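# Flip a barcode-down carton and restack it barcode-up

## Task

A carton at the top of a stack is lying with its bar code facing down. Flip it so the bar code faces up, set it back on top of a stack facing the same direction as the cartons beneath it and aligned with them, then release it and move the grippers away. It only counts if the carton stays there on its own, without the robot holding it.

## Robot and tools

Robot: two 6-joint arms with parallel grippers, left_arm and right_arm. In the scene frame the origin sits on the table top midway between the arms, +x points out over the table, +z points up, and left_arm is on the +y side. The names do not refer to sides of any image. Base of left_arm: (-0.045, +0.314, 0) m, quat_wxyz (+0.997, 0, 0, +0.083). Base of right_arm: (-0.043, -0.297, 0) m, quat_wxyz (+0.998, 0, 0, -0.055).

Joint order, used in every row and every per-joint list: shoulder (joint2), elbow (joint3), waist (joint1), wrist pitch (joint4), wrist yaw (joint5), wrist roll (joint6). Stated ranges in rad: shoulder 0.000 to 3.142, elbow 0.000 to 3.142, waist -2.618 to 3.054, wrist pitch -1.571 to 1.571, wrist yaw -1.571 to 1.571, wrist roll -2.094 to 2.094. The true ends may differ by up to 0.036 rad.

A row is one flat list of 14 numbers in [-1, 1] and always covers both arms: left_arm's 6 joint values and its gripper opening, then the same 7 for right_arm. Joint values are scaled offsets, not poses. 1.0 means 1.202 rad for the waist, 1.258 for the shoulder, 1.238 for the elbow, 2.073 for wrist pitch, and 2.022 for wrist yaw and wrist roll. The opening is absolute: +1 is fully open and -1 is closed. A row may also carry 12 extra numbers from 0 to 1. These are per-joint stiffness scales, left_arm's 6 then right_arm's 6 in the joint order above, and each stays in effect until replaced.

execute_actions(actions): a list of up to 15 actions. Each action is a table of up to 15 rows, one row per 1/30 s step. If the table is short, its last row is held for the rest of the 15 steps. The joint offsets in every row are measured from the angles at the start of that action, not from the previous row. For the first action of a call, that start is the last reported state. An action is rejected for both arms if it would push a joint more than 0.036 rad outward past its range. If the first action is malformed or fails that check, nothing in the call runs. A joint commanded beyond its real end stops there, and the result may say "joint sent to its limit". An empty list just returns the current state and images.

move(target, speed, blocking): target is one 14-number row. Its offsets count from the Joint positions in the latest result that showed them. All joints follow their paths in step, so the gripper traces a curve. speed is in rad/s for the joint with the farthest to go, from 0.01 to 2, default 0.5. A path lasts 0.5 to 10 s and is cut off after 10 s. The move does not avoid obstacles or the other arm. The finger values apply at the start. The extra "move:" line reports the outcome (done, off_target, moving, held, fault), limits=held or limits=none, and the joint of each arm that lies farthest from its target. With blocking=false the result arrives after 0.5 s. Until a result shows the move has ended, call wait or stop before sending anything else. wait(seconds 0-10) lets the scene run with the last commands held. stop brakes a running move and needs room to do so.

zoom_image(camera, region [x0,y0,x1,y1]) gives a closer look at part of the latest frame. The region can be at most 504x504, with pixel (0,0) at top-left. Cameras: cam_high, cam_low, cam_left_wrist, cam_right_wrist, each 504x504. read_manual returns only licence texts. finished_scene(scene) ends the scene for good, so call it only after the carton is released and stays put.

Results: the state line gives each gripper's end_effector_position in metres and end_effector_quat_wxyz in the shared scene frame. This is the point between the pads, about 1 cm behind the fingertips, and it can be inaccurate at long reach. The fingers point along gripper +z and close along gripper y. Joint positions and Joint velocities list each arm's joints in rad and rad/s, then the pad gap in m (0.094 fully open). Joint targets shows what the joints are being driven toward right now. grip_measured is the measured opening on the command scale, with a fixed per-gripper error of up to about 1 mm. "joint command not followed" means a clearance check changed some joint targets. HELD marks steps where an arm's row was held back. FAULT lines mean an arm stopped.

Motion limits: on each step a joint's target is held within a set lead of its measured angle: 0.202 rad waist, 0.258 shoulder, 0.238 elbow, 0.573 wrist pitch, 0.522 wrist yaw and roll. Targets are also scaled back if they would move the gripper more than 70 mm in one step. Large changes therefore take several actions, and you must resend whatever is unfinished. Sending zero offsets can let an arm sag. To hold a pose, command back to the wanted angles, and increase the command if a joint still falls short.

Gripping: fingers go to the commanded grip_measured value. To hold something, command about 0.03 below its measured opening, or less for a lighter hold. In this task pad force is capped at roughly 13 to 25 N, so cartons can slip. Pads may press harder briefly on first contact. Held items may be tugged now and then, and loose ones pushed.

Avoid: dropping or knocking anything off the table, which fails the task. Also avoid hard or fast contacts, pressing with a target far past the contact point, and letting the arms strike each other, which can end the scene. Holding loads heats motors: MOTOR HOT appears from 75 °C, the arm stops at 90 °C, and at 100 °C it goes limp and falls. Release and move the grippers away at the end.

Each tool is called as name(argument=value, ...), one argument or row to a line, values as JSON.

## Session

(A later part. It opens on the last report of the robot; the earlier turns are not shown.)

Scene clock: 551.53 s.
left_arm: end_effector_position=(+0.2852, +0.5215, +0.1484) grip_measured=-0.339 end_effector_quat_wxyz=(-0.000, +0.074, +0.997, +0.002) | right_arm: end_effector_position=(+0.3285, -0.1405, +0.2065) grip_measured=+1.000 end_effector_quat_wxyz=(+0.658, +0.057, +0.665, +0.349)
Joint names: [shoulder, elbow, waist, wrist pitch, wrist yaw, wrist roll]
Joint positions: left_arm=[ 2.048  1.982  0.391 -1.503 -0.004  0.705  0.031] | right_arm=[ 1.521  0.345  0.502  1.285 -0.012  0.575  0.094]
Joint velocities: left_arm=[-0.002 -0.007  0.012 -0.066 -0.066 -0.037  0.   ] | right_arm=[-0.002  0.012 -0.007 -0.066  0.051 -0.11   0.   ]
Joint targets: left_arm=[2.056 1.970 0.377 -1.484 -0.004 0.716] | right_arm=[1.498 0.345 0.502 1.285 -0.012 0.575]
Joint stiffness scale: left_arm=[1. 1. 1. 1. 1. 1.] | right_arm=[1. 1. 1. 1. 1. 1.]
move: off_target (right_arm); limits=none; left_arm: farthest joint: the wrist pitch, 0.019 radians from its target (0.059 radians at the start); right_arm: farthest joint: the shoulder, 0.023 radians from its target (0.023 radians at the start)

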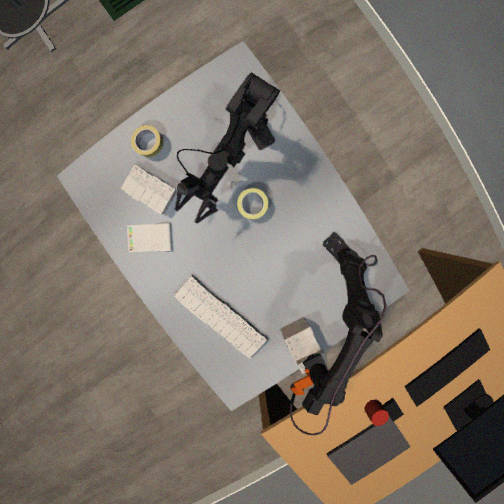

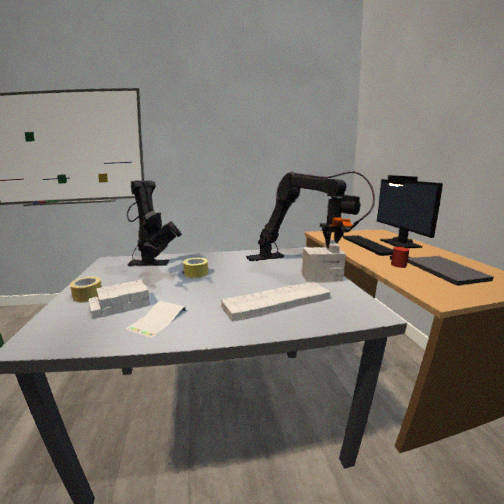

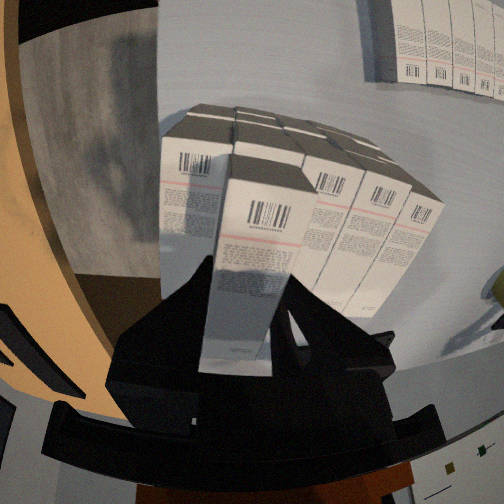

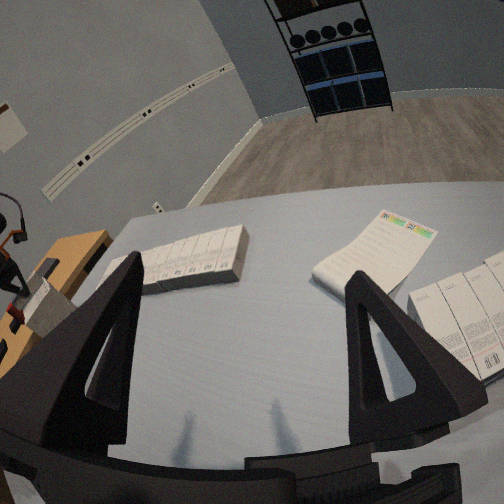

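execute_actions(
  actions=[
    [[-0.03,-0.01,0.005,0.012,0.007,0.006,-0.44,-0.018,0,0,0,0,0,1],[-0.034,-0.012,0.006,0.016,0.009,0.007,-0.44,-0.018,0,0,0,0,0,1],[-0.038,-0.016,0.007,0.02,0.011,0.007,-0.44,-0.018,0,0,0,0,0,1],[-0.042,-0.022,0.008,0.024,0.013,0.008,-0.44,-0.018,0,0,0,0,0,1],[-0.046,-0.029,0.009,0.028,0.015,0.008,-0.44,-0.018,0,0,0,0,0,1],[-0.05,-0.036,0.01,0.032,0.017,0.009,-0.44,-0.018,0,0,0,0,0,1],[-0.054,-0.043,0.011,0.036,0.019,0.009,-0.44,-0.018,0,0,0,0,0,1],[-0.058,-0.05,0.012,0.04,0.021,0.01,-0.44,-0.018,0,0,0,0,0,1],[-0.062,-0.057,0.013,0.044,0.023,0.01,-0.44,-0.018,0,0,0,0,0,1],[-0.065,-0.064,0.014,0.047,0.025,0.011,-0.44,-0.018,0,0,0,0,0,1],[-0.068,-0.071,0.014,0.05,0.027,0.011,-0.44,-0.018,0,0,0,0,0,1],[-0.068,-0.078,0.014,0.05,0.027,0.011,-0.44,-0.018,0,0,0,0,0,1]],
  ],
)

wait(
  seconds=0.4,
)

zoom_image(
  camera="cam_left_wrist",
  region=[130, 90, 400, 380],
)

zoom_image(
  camera="cam_low",
  region=[295, 215, 365, 285],
)

Scene clock: 582.07 s.
left_arm: end_effector_position=(+0.2881, +0.5156, +0.1471) grip_measured=-0.339 end_effector_quat_wxyz=(+0.027, +0.080, +0.996, -0.000) | right_arm: end_effector_position=(+0.3285, -0.1405, +0.2065) grip_measured=+1.000 end_effector_quat_wxyz=(+0.658, +0.057, +0.665, +0.349)
Joint names: [shoulder, elbow, waist, wrist pitch, wrist yaw, wrist roll]
Joint positions: left_arm=[ 1.997  1.901  0.391 -1.432  0.033  0.716  0.031] | right_arm=[ 1.521  0.345  0.502  1.285 -0.012  0.575  0.094]
Joint velocities: left_arm=[-0.007 -0.066 -0.002  0.007  0.022 -0.037  0.   ] | right_arm=[-0.017  0.007  0.002  0.037  0.066 -0.037  0.   ]
Joint targets: left_arm=[1.962 1.885 0.408 -1.399 0.051 0.728] | right_arm=[1.498 0.345 0.502 1.285 -0.012 0.575]
Joint stiffness scale: left_arm=[1. 1. 1. 1. 1. 1.] | right_arm=[1. 1. 1. 1. 1. 1.]
Step readings (joint positions):
0: left_arm=[2.048 1.982 0.391 -1.503 -0.004 0.706] | right_arm=[1.521 0.345 0.502 1.285 -0.012 0.575]
1: left_arm=[2.048 1.982 0.391 -1.502 -0.003 0.706] | right_arm=[1.521 0.345 0.502 1.285 -0.012 0.575]
2: left_arm=[2.048 1.982 0.391 -1.501 -0.002 0.706] | right_arm=[1.521 0.345 0.502 1.285 -0.012 0.575]
4: left_arm=[2.046 1.980 0.391 -1.492 0.001 0.708] | right_arm=[1.521 0.345 0.502 1.285 -0.012 0.575]
8: left_arm=[2.025 1.947 0.391 -1.466 0.013 0.711] | right_arm=[1.521 0.345 0.502 1.285 -0.012 0.575]
15: Joint positions above

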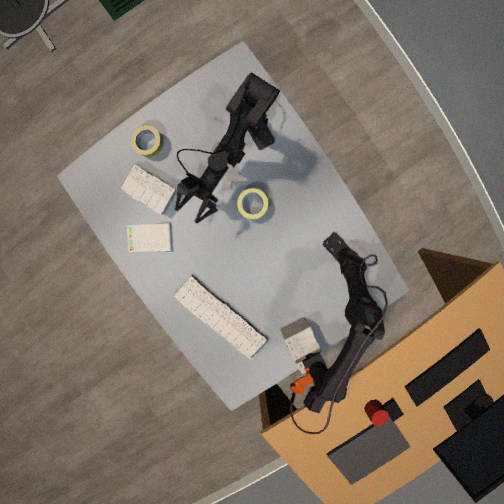

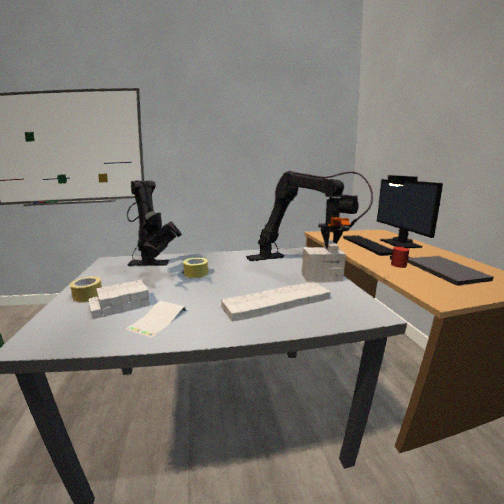

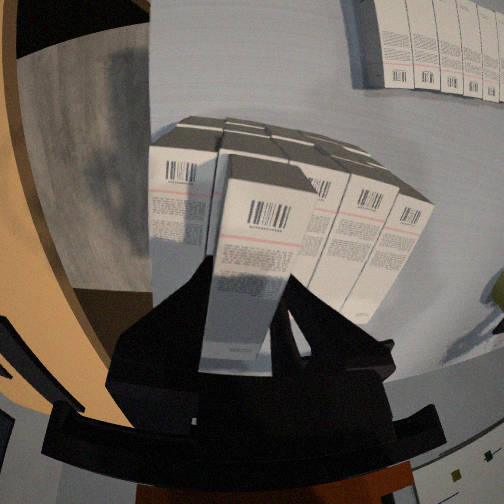

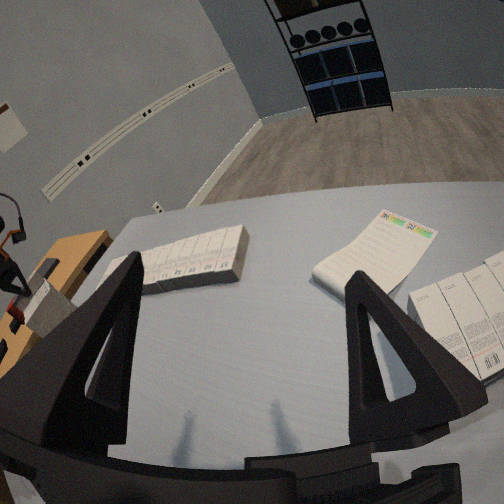

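Scene clock: 582.47 s.
left_arm: end_effector_position=(+0.2907, +0.5160, +0.1463) grip_measured=-0.339 end_effector_quat_wxyz=(+0.032, +0.081, +0.996, +0.000) | right_arm: end_effector_position=(+0.3285, -0.1405, +0.2065) grip_measured=+1.000 end_effector_quat_wxyz=(+0.658, +0.057, +0.665, +0.349)
Joint names: [shoulder, elbow, waist, wrist pitch, wrist yaw, wrist roll]
Joint positions: left_arm=[ 1.997  1.898  0.391 -1.419  0.038  0.717  0.031] | right_arm=[ 1.521  0.345  0.502  1.285 -0.012  0.575  0.094]
Joint velocities: left_arm=[ 0.002  0.002 -0.007 -0.007 -0.007 -0.081 -0.   ] | right_arm=[-0.032 -0.007 -0.007 -0.022 -0.007  0.051  0.   ]
Joint targets: left_arm=[1.962 1.885 0.408 -1.399 0.051 0.728] | right_arm=[1.498 0.345 0.502 1.285 -0.012 0.575]
Joint stiffness scale: left_arm=[1. 1. 1. 1. 1. 1.] | right_arm=[1. 1. 1. 1. 1. 1.]
wait: 0.40 s; no rest

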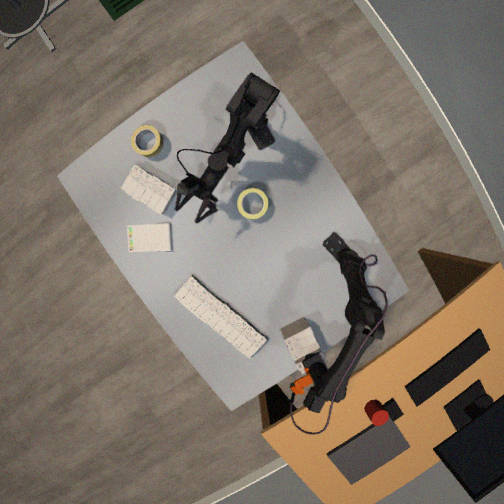

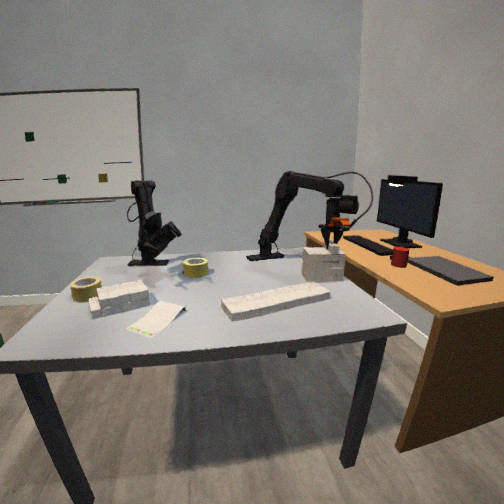

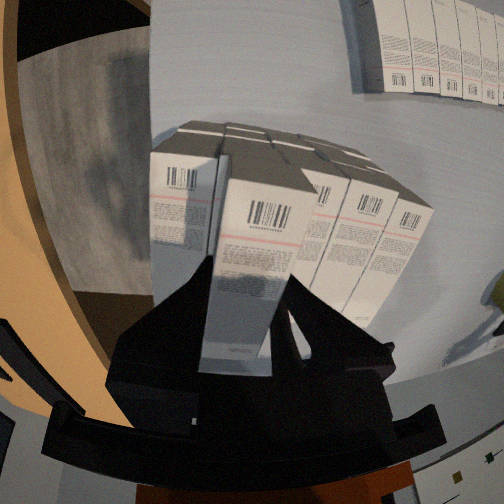

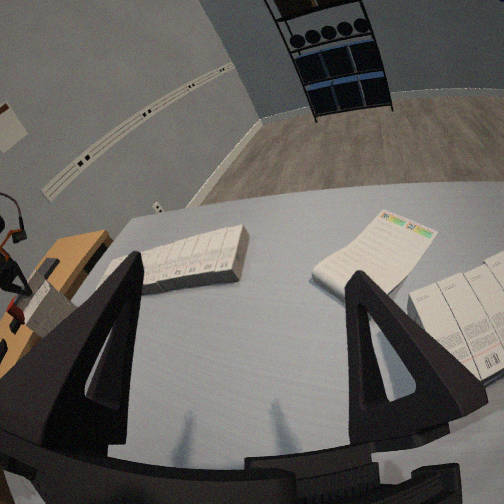

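Region (130, 90, 400, 380) of cam_left_wrist's 504x504 image, scaled by 1.738, with more detail than that image has; it fills the left 469 columns of this view, and the rest is white.

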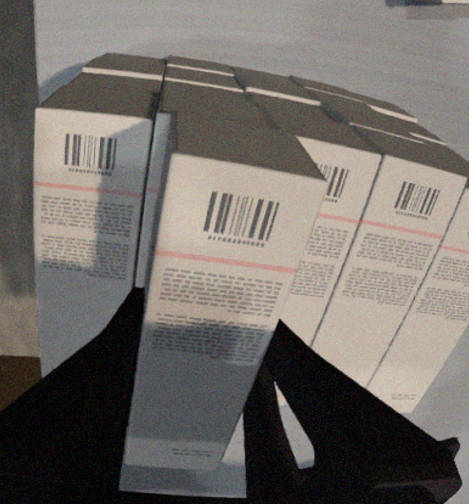

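Region (295, 215, 365, 285) of cam_low's 504x504 image, scaled by 7.200, with more detail than that image has.

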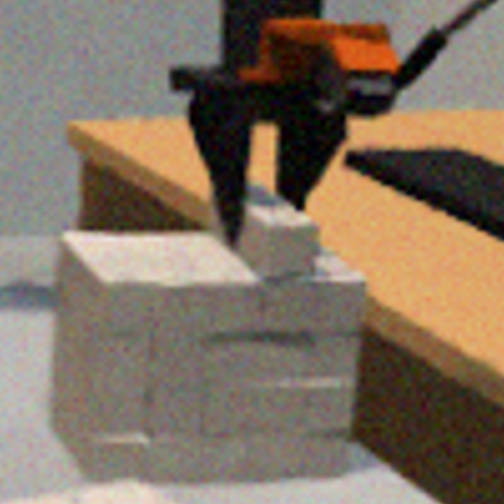

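execute_actions(
  actions=[],
)

Scene clock: 601.03 s.
left_arm: end_effector_position=(+0.2908, +0.5160, +0.1463) grip_measured=-0.339 end_effector_quat_wxyz=(+0.033, +0.081, +0.996, -0.000) | right_arm: end_effector_position=(+0.3285, -0.1405, +0.2065) grip_measured=+1.000 end_effector_quat_wxyz=(+0.658, +0.057, +0.665, +0.349)
Joint names: [shoulder, elbow, waist, wrist pitch, wrist yaw, wrist roll]
Joint positions: left_arm=[ 1.997  1.898  0.391 -1.419  0.039  0.717  0.031] | right_arm=[ 1.521  0.345  0.502  1.285 -0.012  0.575  0.094]
Joint velocities: left_arm=[ 0.002 -0.007 -0.002 -0.037  0.037 -0.007  0.001] | right_arm=[-0.012 -0.017  0.012 -0.022 -0.007  0.066  0.   ]
Joint targets: left_arm=[1.962 1.885 0.408 -1.400 0.051 0.727] | right_arm=[1.498 0.345 0.502 1.285 -0.012 0.575]
Joint stiffness scale: left_arm=[1. 1. 1. 1. 1. 1.] | right_arm=[1. 1. 1. 1. 1. 1.]

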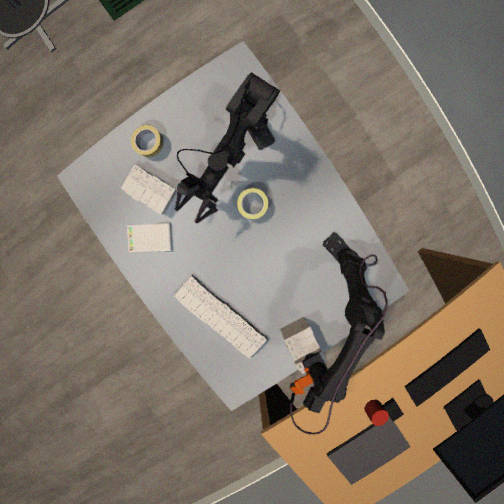

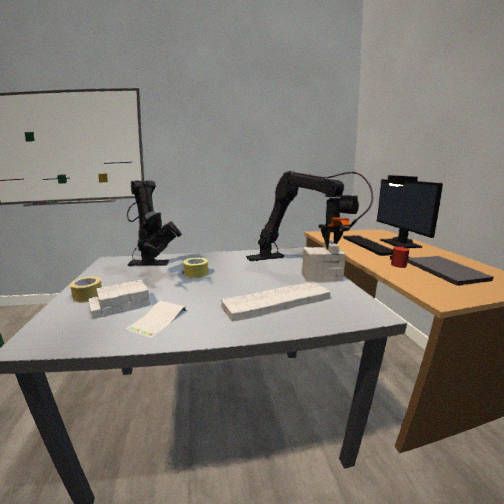

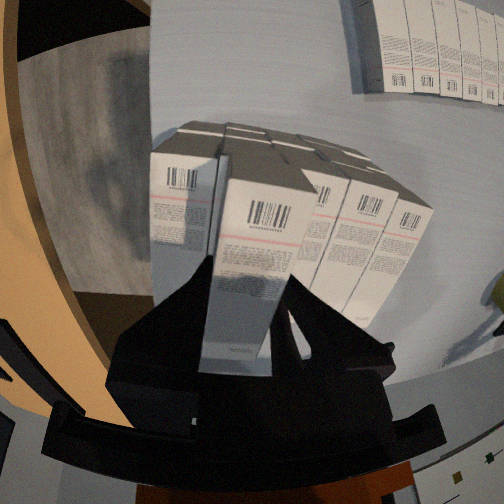

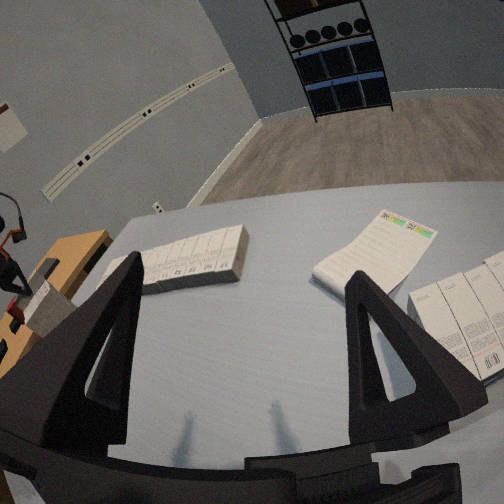

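execute_actions(
  actions=[
    [[-0.028,-0.0105,0.018,0.009,0.006,0.005,-0.44,-0.018,0,0,0,0,0,1],[-0.028,-0.0105,0.021,0.009,0.006,0.005,-0.44,-0.018,0,0,0,0,0,1],[-0.028,-0.0105,0.024,0.009,0.006,0.005,-0.44,-0.018,0,0,0,0,0,1],[-0.028,-0.0105,0.026,0.009,0.006,0.005,-0.44,-0.018,0,0,0,0,0,1]],
  ],
)

zoom_image(
  camera="cam_left_wrist",
  region=[140, 110, 440, 380],
)

Scene clock: 609.07 s.
left_arm: end_effector_position=(+0.2862, +0.5236, +0.1463) grip_measured=-0.339 end_effector_quat_wxyz=(+0.033, +0.069, +0.997, -0.000) | right_arm: end_effector_position=(+0.3285, -0.1405, +0.2065) grip_measured=+1.000 end_effector_quat_wxyz=(+0.658, +0.057, +0.665, +0.349)
Joint names: [shoulder, elbow, waist, wrist pitch, wrist yaw, wrist roll]
Joint positions: left_arm=[ 1.997  1.898  0.414 -1.419  0.04   0.717  0.031] | right_arm=[ 1.521  0.345  0.502  1.285 -0.012  0.575  0.094]
Joint velocities: left_arm=[ 0.012 -0.007 -0.017 -0.037 -0.081 -0.095  0.001] | right_arm=[-0.012 -0.007 -0.022  0.007 -0.037  0.051  0.   ]
Joint targets: left_arm=[1.962 1.885 0.422 -1.400 0.051 0.727] | right_arm=[1.498 0.345 0.502 1.285 -0.012 0.575]
Joint stiffness scale: left_arm=[1. 1. 1. 1. 1. 1.] | right_arm=[1. 1. 1. 1. 1. 1.]
Step readings (joint positions):
0: left_arm=[1.997 1.898 0.391 -1.419 0.039 0.717] | right_arm=[1.521 0.345 0.502 1.285 -0.012 0.575]
1: left_arm=[1.997 1.898 0.392 -1.419 0.039 0.717] | right_arm=[1.521 0.345 0.502 1.285 -0.012 0.575]
2: left_arm=[1.997 1.898 0.393 -1.419 0.040 0.717] | right_arm=[1.521 0.345 0.502 1.285 -0.012 0.575]
4: left_arm=[1.997 1.898 0.400 -1.419 0.040 0.717] | right_arm=[1.521 0.345 0.502 1.285 -0.012 0.575]
8: left_arm=[1.997 1.898 0.413 -1.419 0.040 0.717] | right_arm=[1.521 0.345 0.502 1.285 -0.012 0.575]
15: Joint positions above

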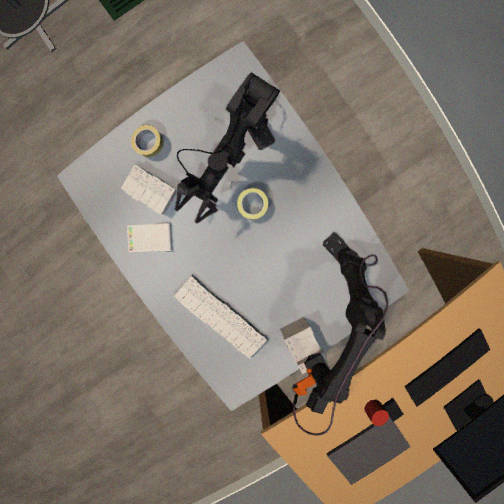

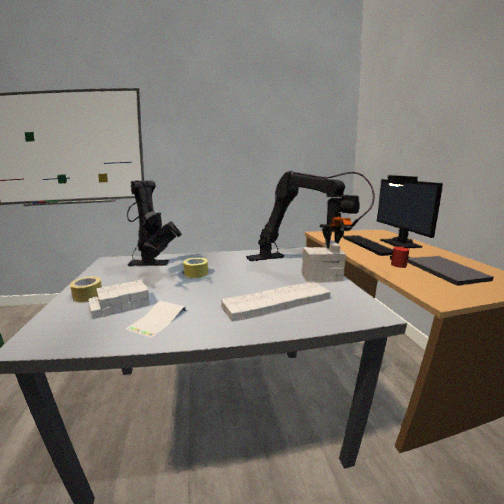

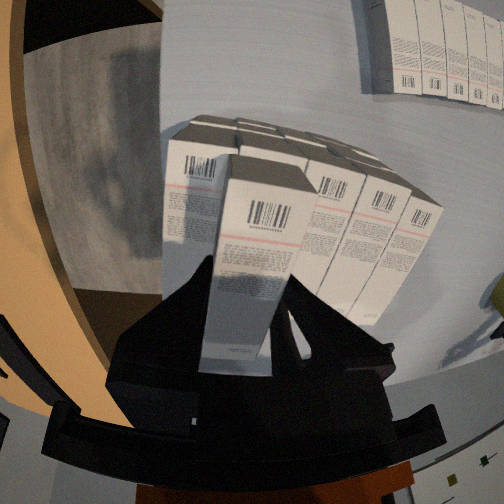

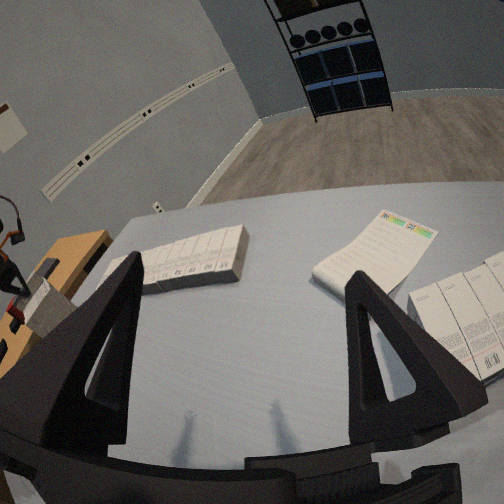

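Region (140, 110, 440, 380) of cam_left_wrist's 504x504 image, scaled by 1.680, with more detail than that image has; it fills the top 454 rows of this view, and the rest is white.

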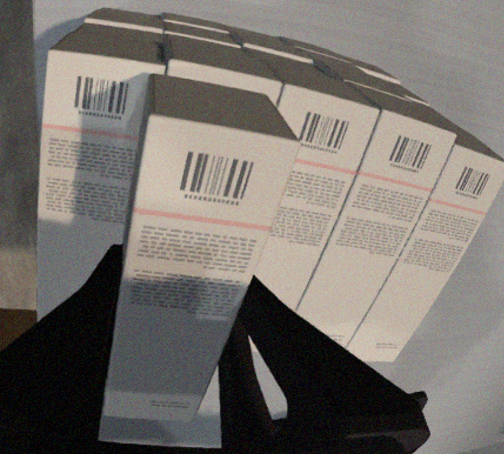

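execute_actions(
  actions=[
    [[-0.028,-0.0105,-0.016,0.009,0.006,0.005,-0.44,-0.018,0,0,0,0,0,1]],
  ],
)

zoom_image(
  camera="cam_left_wrist",
  region=[140, 110, 440, 380],
)

Scene clock: 614.27 s.
left_arm: end_effector_position=(+0.2880, +0.5207, +0.1463) grip_measured=-0.339 end_effector_quat_wxyz=(+0.033, +0.073, +0.997, -0.001) | right_arm: end_effector_position=(+0.3285, -0.1405, +0.2065) grip_measured=+1.000 end_effector_quat_wxyz=(+0.658, +0.057, +0.665, +0.349)
Joint names: [shoulder, elbow, waist, wrist pitch, wrist yaw, wrist roll]
Joint positions: left_arm=[ 1.997  1.898  0.406 -1.419  0.041  0.717  0.031] | right_arm=[ 1.521  0.345  0.502  1.285 -0.012  0.575  0.094]
Joint velocities: left_arm=[-0.012 -0.007  0.007 -0.037  0.007  0.007  0.001] | right_arm=[ 0.012 -0.007 -0.002 -0.022 -0.007 -0.007  0.   ]
Joint targets: left_arm=[1.962 1.885 0.395 -1.400 0.053 0.727] | right_arm=[1.498 0.345 0.502 1.285 -0.012 0.575]
Joint stiffness scale: left_arm=[1. 1. 1. 1. 1. 1.] | right_arm=[1. 1. 1. 1. 1. 1.]
Step readings (joint positions):
0: left_arm=[1.997 1.898 0.414 -1.419 0.040 0.717] | right_arm=[1.521 0.345 0.502 1.285 -0.012 0.575]
1: left_arm=[1.997 1.898 0.414 -1.419 0.040 0.717] | right_arm=[1.521 0.345 0.502 1.285 -0.012 0.575]
2: left_arm=[1.997 1.898 0.413 -1.419 0.040 0.717] | right_arm=[1.521 0.345 0.502 1.285 -0.012 0.575]
4: left_arm=[1.997 1.898 0.410 -1.419 0.040 0.717] | right_arm=[1.521 0.345 0.502 1.285 -0.012 0.575]
8: left_arm=[1.997 1.898 0.406 -1.419 0.041 0.717] | right_arm=[1.521 0.345 0.502 1.285 -0.012 0.575]
15: Joint positions above

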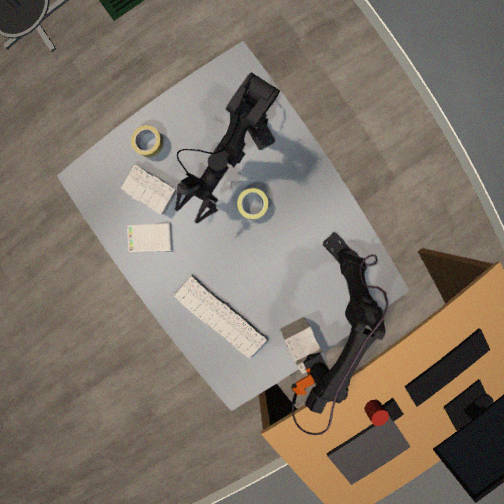

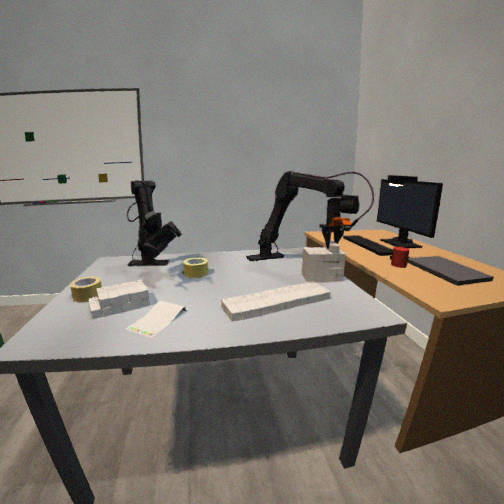

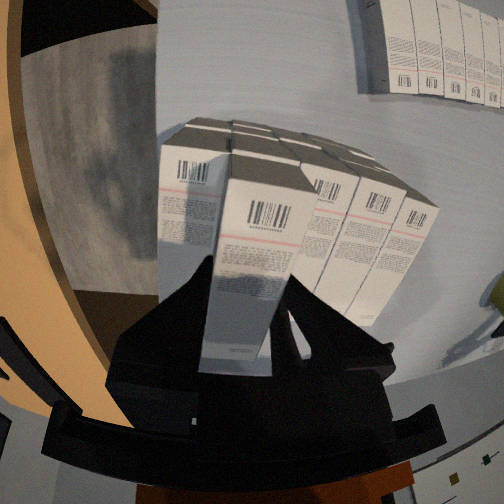

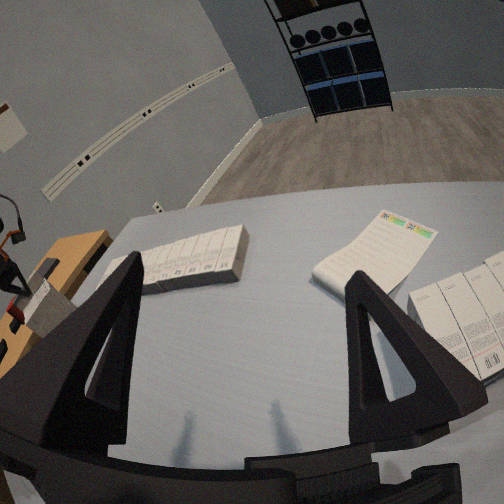

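Region (140, 110, 440, 380) of cam_left_wrist's 504x504 image, scaled by 1.680, with more detail than that image has; it fills the top 454 rows of this view, and the rest is white.

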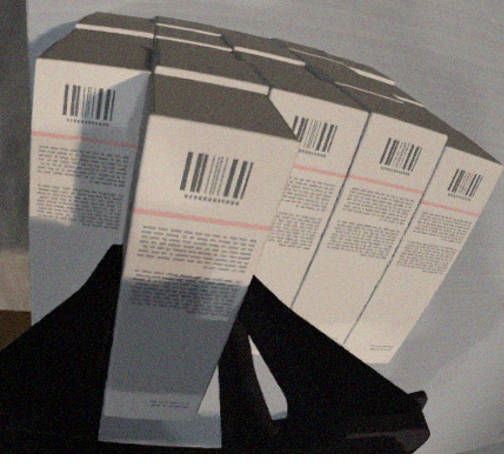

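execute_actions(
  actions=[
    [[-0.015,-0.0105,-0.009,0.009,0.006,0.005,-0.44,-0.018,0,0,0,0,0,1],[-0.008,-0.0105,-0.009,0.009,0.006,0.005,-0.44,-0.018,0,0,0,0,0,1],[-0.004,-0.0105,-0.009,0.009,0.006,0.005,-0.44,-0.018,0,0,0,0,0,1],[0,-0.0105,-0.009,0.009,0.006,0.005,-0.44,-0.018,0,0,0,0,0,1],[0.002,-0.0105,-0.009,0.009,0.006,0.005,-0.44,-0.018,0,0,0,0,0,1],[0.004,-0.0105,-0.009,0.009,0.006,0.005,-0.44,-0.018,0,0,0,0,0,1],[0.006,-0.0105,-0.009,0.009,0.006,0.005,-0.44,-0.018,0,0,0,0,0,1],[0.008,-0.0105,-0.009,0.009,0.006,0.005,-0.44,-0.018,0,0,0,0,0,1],[0.009,-0.0105,-0.009,0.009,0.006,0.005,-0.44,-0.018,0,0,0,0,0,1]],
  ],
)

zoom_image(
  camera="cam_left_wrist",
  region=[140, 110, 440, 380],
)

zoom_image(
  camera="cam_low",
  region=[290, 210, 370, 290],
)

Scene clock: 631.90 s.
left_arm: end_effector_position=(+0.2880, +0.5207, +0.1463) grip_measured=-0.339 end_effector_quat_wxyz=(+0.033, +0.073, +0.997, -0.001) | right_arm: end_effector_position=(+0.3285, -0.1405, +0.2065) grip_measured=+1.000 end_effector_quat_wxyz=(+0.658, +0.057, +0.665, +0.349)
Joint names: [shoulder, elbow, waist, wrist pitch, wrist yaw, wrist roll]
Joint positions: left_arm=[ 1.997  1.898  0.406 -1.419  0.041  0.717  0.031] | right_arm=[ 1.521  0.345  0.502  1.285 -0.012  0.575  0.094]
Joint velocities: left_arm=[-0.022  0.002  0.017  0.007  0.095  0.007  0.001] | right_arm=[-0.027 -0.002 -0.002  0.051  0.022  0.037  0.   ]
Joint targets: left_arm=[2.009 1.885 0.395 -1.400 0.053 0.727] | right_arm=[1.498 0.345 0.502 1.285 -0.012 0.575]
Joint stiffness scale: left_arm=[1. 1. 1. 1. 1. 1.] | right_arm=[1. 1. 1. 1. 1. 1.]
Step readings (joint positions):
0: left_arm=[1.997 1.898 0.406 -1.419 0.041 0.717] | right_arm=[1.521 0.345 0.502 1.285 -0.012 0.575]
1: left_arm=[1.997 1.898 0.406 -1.419 0.041 0.717] | right_arm=[1.521 0.345 0.502 1.285 -0.012 0.575]
2: left_arm=[1.997 1.898 0.406 -1.419 0.041 0.717] | right_arm=[1.521 0.345 0.502 1.285 -0.012 0.575]
4: left_arm=[1.997 1.898 0.406 -1.419 0.041 0.717] | right_arm=[1.521 0.345 0.502 1.285 -0.012 0.575]
8: left_arm=[1.997 1.898 0.406 -1.419 0.041 0.717] | right_arm=[1.521 0.345 0.502 1.285 -0.012 0.575]
15: Joint positions above

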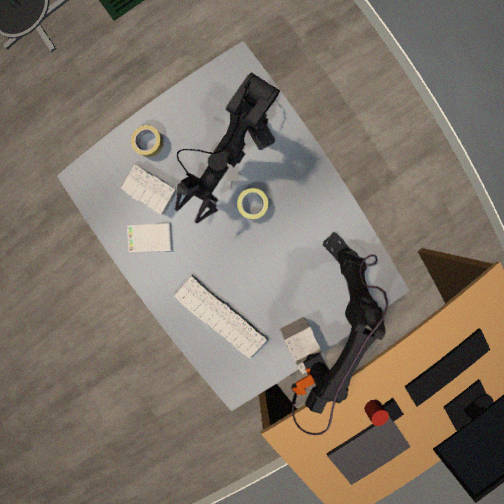

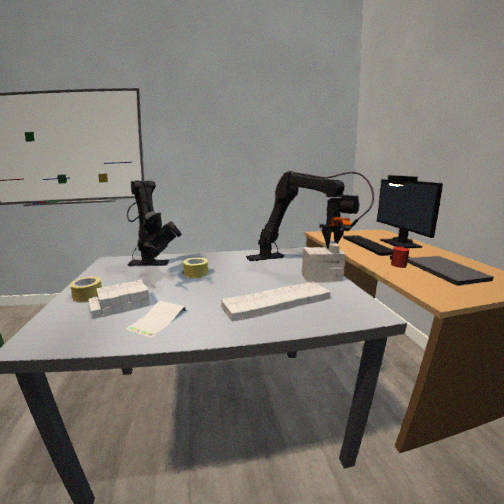

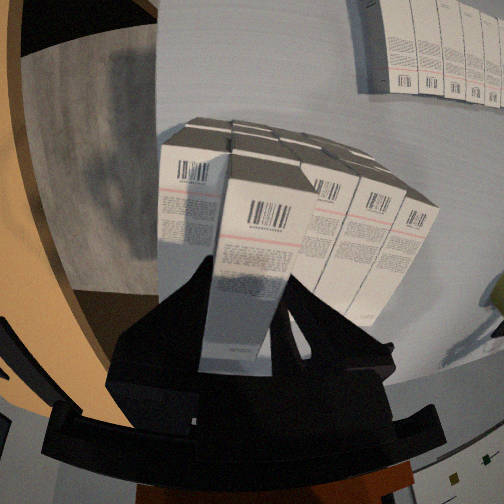

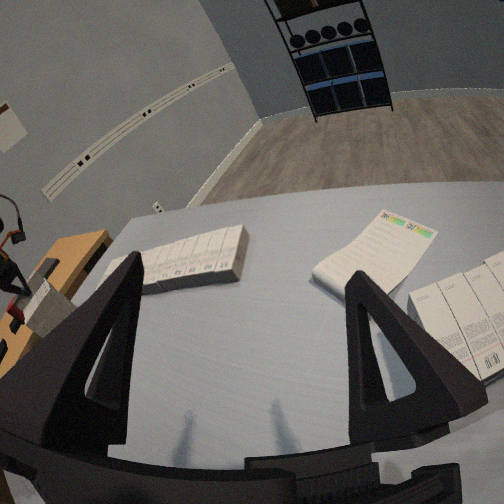

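Region (140, 110, 440, 380) of cam_left_wrist's 504x504 image, scaled by 1.680, with more detail than that image has; it fills the top 454 rows of this view, and the rest is white.

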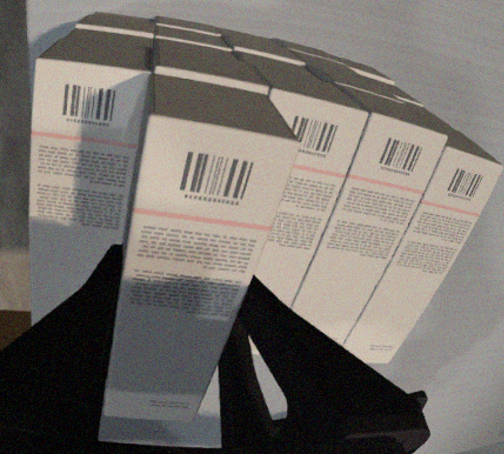

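Region (290, 210, 370, 290) of cam_low's 504x504 image, scaled by 6.300, with more detail than that image has.

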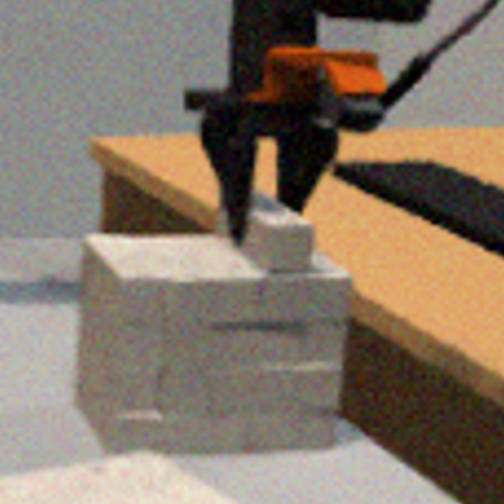

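execute_actions(
  actions=[
    [[0.011,-0.0105,-0.009,0.009,0.006,0.005,-0.44,-0.018,0,0,0,0,0,1],[0.013,-0.0105,-0.009,0.009,0.006,0.005,-0.44,-0.018,0,0,0,0,0,1],[0.015,-0.0105,-0.009,0.009,0.006,0.005,-0.44,-0.018,0,0,0,0,0,1],[0.017,-0.0105,-0.009,0.009,0.006,0.005,-0.44,-0.018,0,0,0,0,0,1]],
  ],
)

zoom_image(
  camera="cam_left_wrist",
  region=[140, 110, 440, 380],
)

Scene clock: 639.47 s.
left_arm: end_effector_position=(+0.2883, +0.5206, +0.1435) grip_measured=-0.339 end_effector_quat_wxyz=(+0.031, +0.073, +0.997, -0.003) | right_arm: end_effector_position=(+0.3285, -0.1405, +0.2065) grip_measured=+1.000 end_effector_quat_wxyz=(+0.658, +0.057, +0.665, +0.349)
Joint names: [shoulder, elbow, waist, wrist pitch, wrist yaw, wrist roll]
Joint positions: left_arm=[ 2.005  1.898  0.406 -1.418  0.042  0.717  0.031] | right_arm=[ 1.521  0.345  0.502  1.285 -0.012  0.575  0.094]
Joint velocities: left_arm=[-0.007  0.002  0.007  0.022 -0.022  0.007  0.   ] | right_arm=[-0.022 -0.002 -0.002  0.037 -0.081 -0.051  0.   ]
Joint targets: left_arm=[2.019 1.885 0.395 -1.400 0.053 0.727] | right_arm=[1.498 0.345 0.502 1.285 -0.012 0.575]
Joint stiffness scale: left_arm=[1. 1. 1. 1. 1. 1.] | right_arm=[1. 1. 1. 1. 1. 1.]
Step readings (joint positions):
0: left_arm=[1.997 1.898 0.406 -1.419 0.041 0.717] | right_arm=[1.521 0.345 0.502 1.285 -0.012 0.575]
1: left_arm=[1.998 1.898 0.406 -1.419 0.041 0.717] | right_arm=[1.521 0.345 0.502 1.285 -0.012 0.575]
2: left_arm=[2.000 1.898 0.406 -1.418 0.042 0.717] | right_arm=[1.521 0.345 0.502 1.285 -0.012 0.575]
4: left_arm=[2.005 1.898 0.406 -1.418 0.042 0.717] | right_arm=[1.521 0.345 0.502 1.285 -0.012 0.575]
8: left_arm=[2.005 1.898 0.406 -1.418 0.042 0.717] | right_arm=[1.521 0.345 0.502 1.285 -0.012 0.575]
15: Joint positions above

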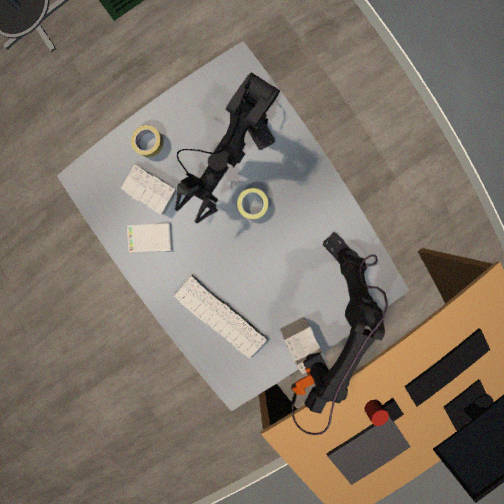

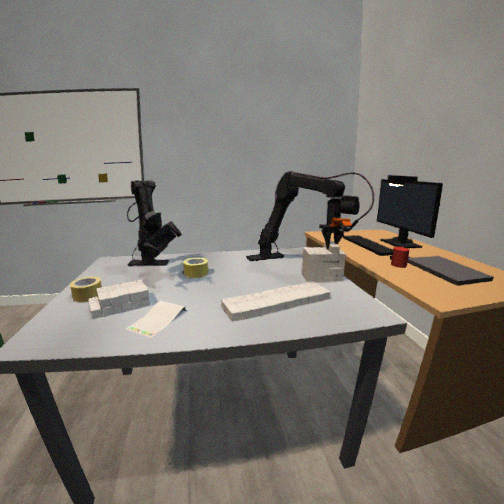

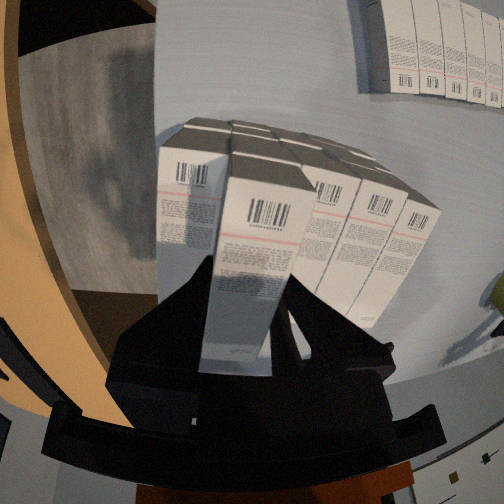

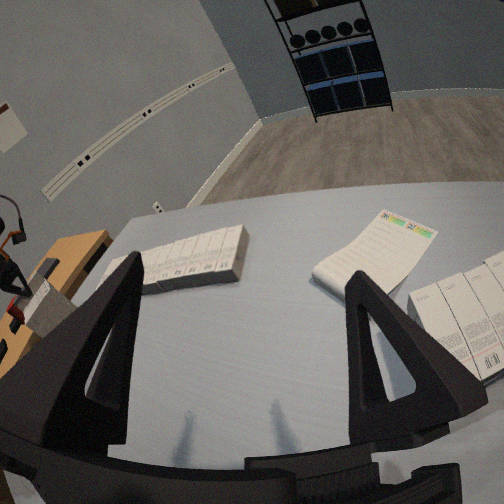

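Region (140, 110, 440, 380) of cam_left_wrist's 504x504 image, scaled by 1.680, with more detail than that image has; it fills the top 454 rows of this view, and the rest is white.

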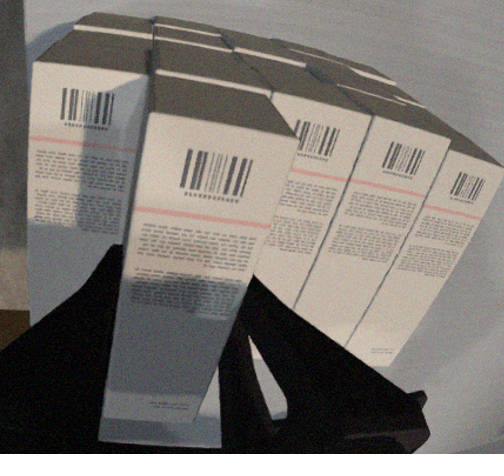

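execute_actions(
  actions=[
    [[0,-0.0105,-0.009,0.009,0.005,0.005,-0.38,-0.018,0,0,0,0,0,1],[0,-0.0105,-0.009,0.009,0.005,0.005,-0.34,-0.018,0,0,0,0,0,1],[0,-0.0105,-0.009,0.009,0.005,0.005,-0.3,-0.018,0,0,0,0,0,1],[0,-0.0105,-0.009,0.009,0.005,0.005,-0.25,-0.018,0,0,0,0,0,1],[0,-0.0105,-0.009,0.009,0.005,0.005,-0.1,-0.018,0,0,0,0,0,1],[0,-0.0105,-0.009,0.009,0.005,0.005,0.1,-0.018,0,0,0,0,0,1],[0,-0.0105,-0.009,0.009,0.005,0.005,0.3,-0.018,0,0,0,0,0,1]],
  ],
)

zoom_image(
  camera="cam_left_wrist",
  region=[140, 110, 440, 380],
)

Scene clock: 646.50 s.
left_arm: end_effector_position=(+0.2884, +0.5206, +0.1435) grip_measured=+0.298 end_effector_quat_wxyz=(+0.031, +0.073, +0.997, -0.003) | right_arm: end_effector_position=(+0.3285, -0.1405, +0.2065) grip_measured=+1.000 end_effector_quat_wxyz=(+0.658, +0.057, +0.665, +0.349)
Joint names: [shoulder, elbow, waist, wrist pitch, wrist yaw, wrist roll]
Joint positions: left_arm=[ 2.005  1.898  0.406 -1.418  0.043  0.717  0.061] | right_arm=[ 1.521  0.345  0.502  1.285 -0.012  0.575  0.094]
Joint velocities: left_arm=[-0.012  0.002  0.007 -0.037 -0.022 -0.051 -0.001] | right_arm=[ 0.007 -0.002 -0.017  0.051 -0.007 -0.022  0.   ]
Joint targets: left_arm=[2.005 1.885 0.395 -1.400 0.053 0.727] | right_arm=[1.498 0.345 0.502 1.285 -0.012 0.575]
Joint stiffness scale: left_arm=[1. 1. 1. 1. 1. 1.] | right_arm=[1. 1. 1. 1. 1. 1.]
Step readings (joint positions):
0: left_arm=[2.005 1.898 0.406 -1.418 0.042 0.717] | right_arm=[1.521 0.345 0.502 1.285 -0.012 0.575]
1: left_arm=[2.005 1.898 0.406 -1.418 0.042 0.717] | right_arm=[1.521 0.345 0.502 1.285 -0.012 0.575]
2: left_arm=[2.005 1.898 0.406 -1.418 0.042 0.717] | right_arm=[1.521 0.345 0.502 1.285 -0.012 0.575]
4: left_arm=[2.005 1.898 0.406 -1.418 0.043 0.717] | right_arm=[1.521 0.345 0.502 1.285 -0.012 0.575]
8: left_arm=[2.005 1.898 0.406 -1.418 0.043 0.717] | right_arm=[1.521 0.345 0.502 1.285 -0.012 0.575]
15: Joint positions above

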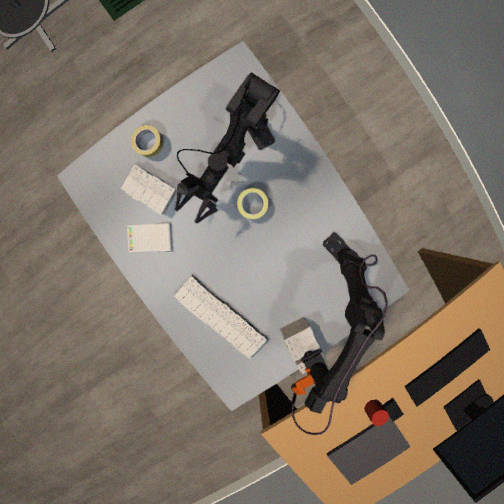

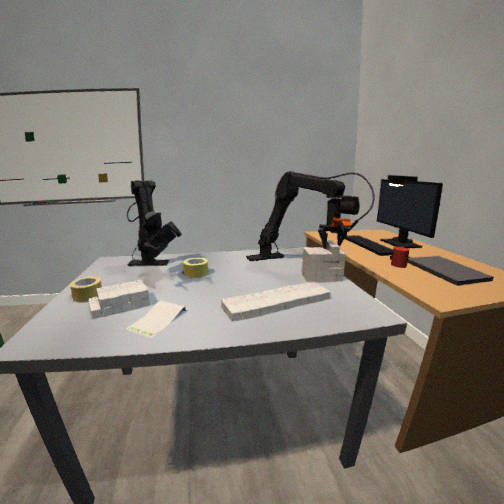

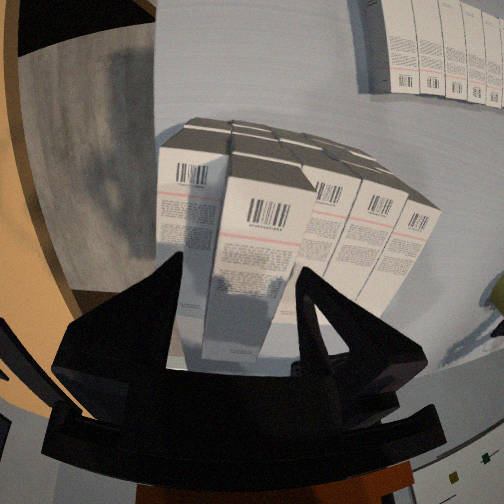

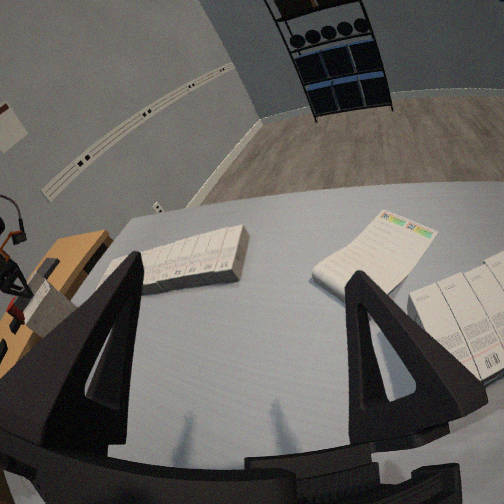

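Region (140, 110, 440, 380) of cam_left_wrist's 504x504 image, scaled by 1.680, with more detail than that image has; it fills the top 454 rows of this view, and the rest is white.

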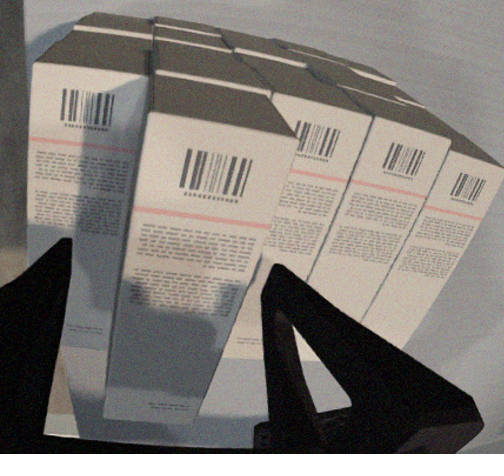

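Placed. Lift by decreasing shoulder (moves straight up at this pose).

move(
  target=[-0.3,0,0,0,0,0,1,-0.018,0,0,0,0,0,1],
  speed=0.4,
)

zoom_image(
  camera="cam_low",
  region=[280, 200, 380, 300],
)

Scene clock: 651.27 s.
left_arm: end_effector_position=(+0.2609, +0.5030, +0.2733) grip_measured=+1.000 end_effector_quat_wxyz=(+0.174, +0.076, +0.976, +0.105) | right_arm: end_effector_position=(+0.3285, -0.1405, +0.2065) grip_measured=+1.000 end_effector_quat_wxyz=(+0.658, +0.057, +0.665, +0.349)
Joint names: [shoulder, elbow, waist, wrist pitch, wrist yaw, wrist roll]
Joint positions: left_arm=[ 1.644  1.898  0.406 -1.418  0.043  0.717  0.094] | right_arm=[ 1.521  0.345  0.502  1.285 -0.012  0.575  0.094]
Joint velocities: left_arm=[-0.012 -0.002  0.007  0.037  0.007  0.007  0.   ] | right_arm=[-0.017 -0.012  0.012  0.007  0.007  0.037  0.   ]
Joint targets: left_arm=[1.628 1.898 0.406 -1.418 0.043 0.717] | right_arm=[1.498 0.345 0.502 1.285 -0.012 0.575]
Joint stiffness scale: left_arm=[1. 1. 1. 1. 1. 1.] | right_arm=[1. 1. 1. 1. 1. 1.]
move: off_target (right_arm); limits=none; left_arm: farthest joint: the shoulder, 0.016 radians from its target (0.377 radians at the start); right_arm: farthest joint: the shoulder, 0.023 radians from its target (0.023 radians at the start)

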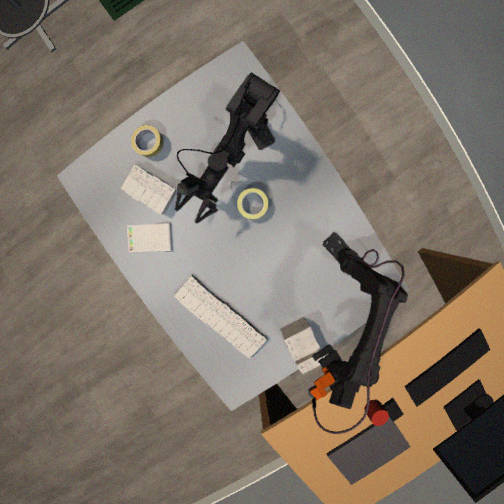

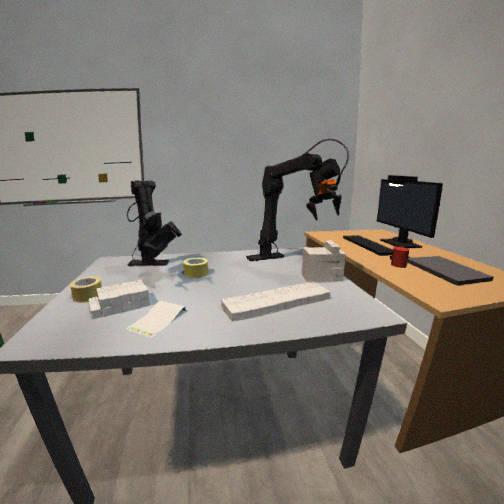

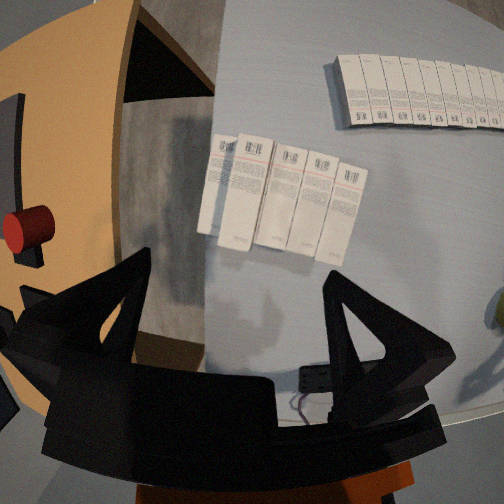

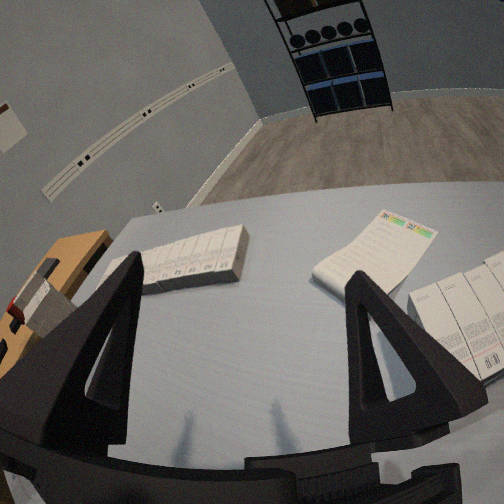

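Region (280, 200, 380, 300) of cam_low's 504x504 image, scaled by 5.040, with more detail than that image has.

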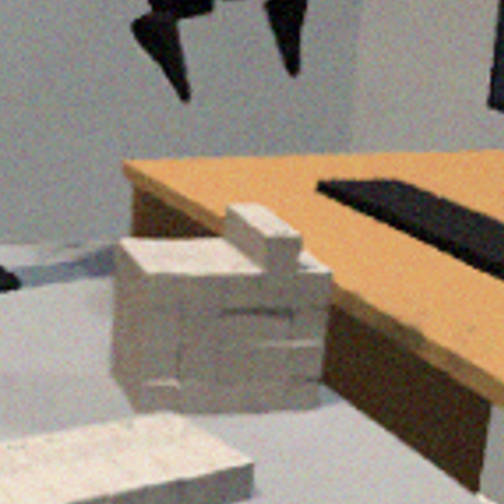

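finished_scene(
  scene=1,
)

The scene is finished: the task was done.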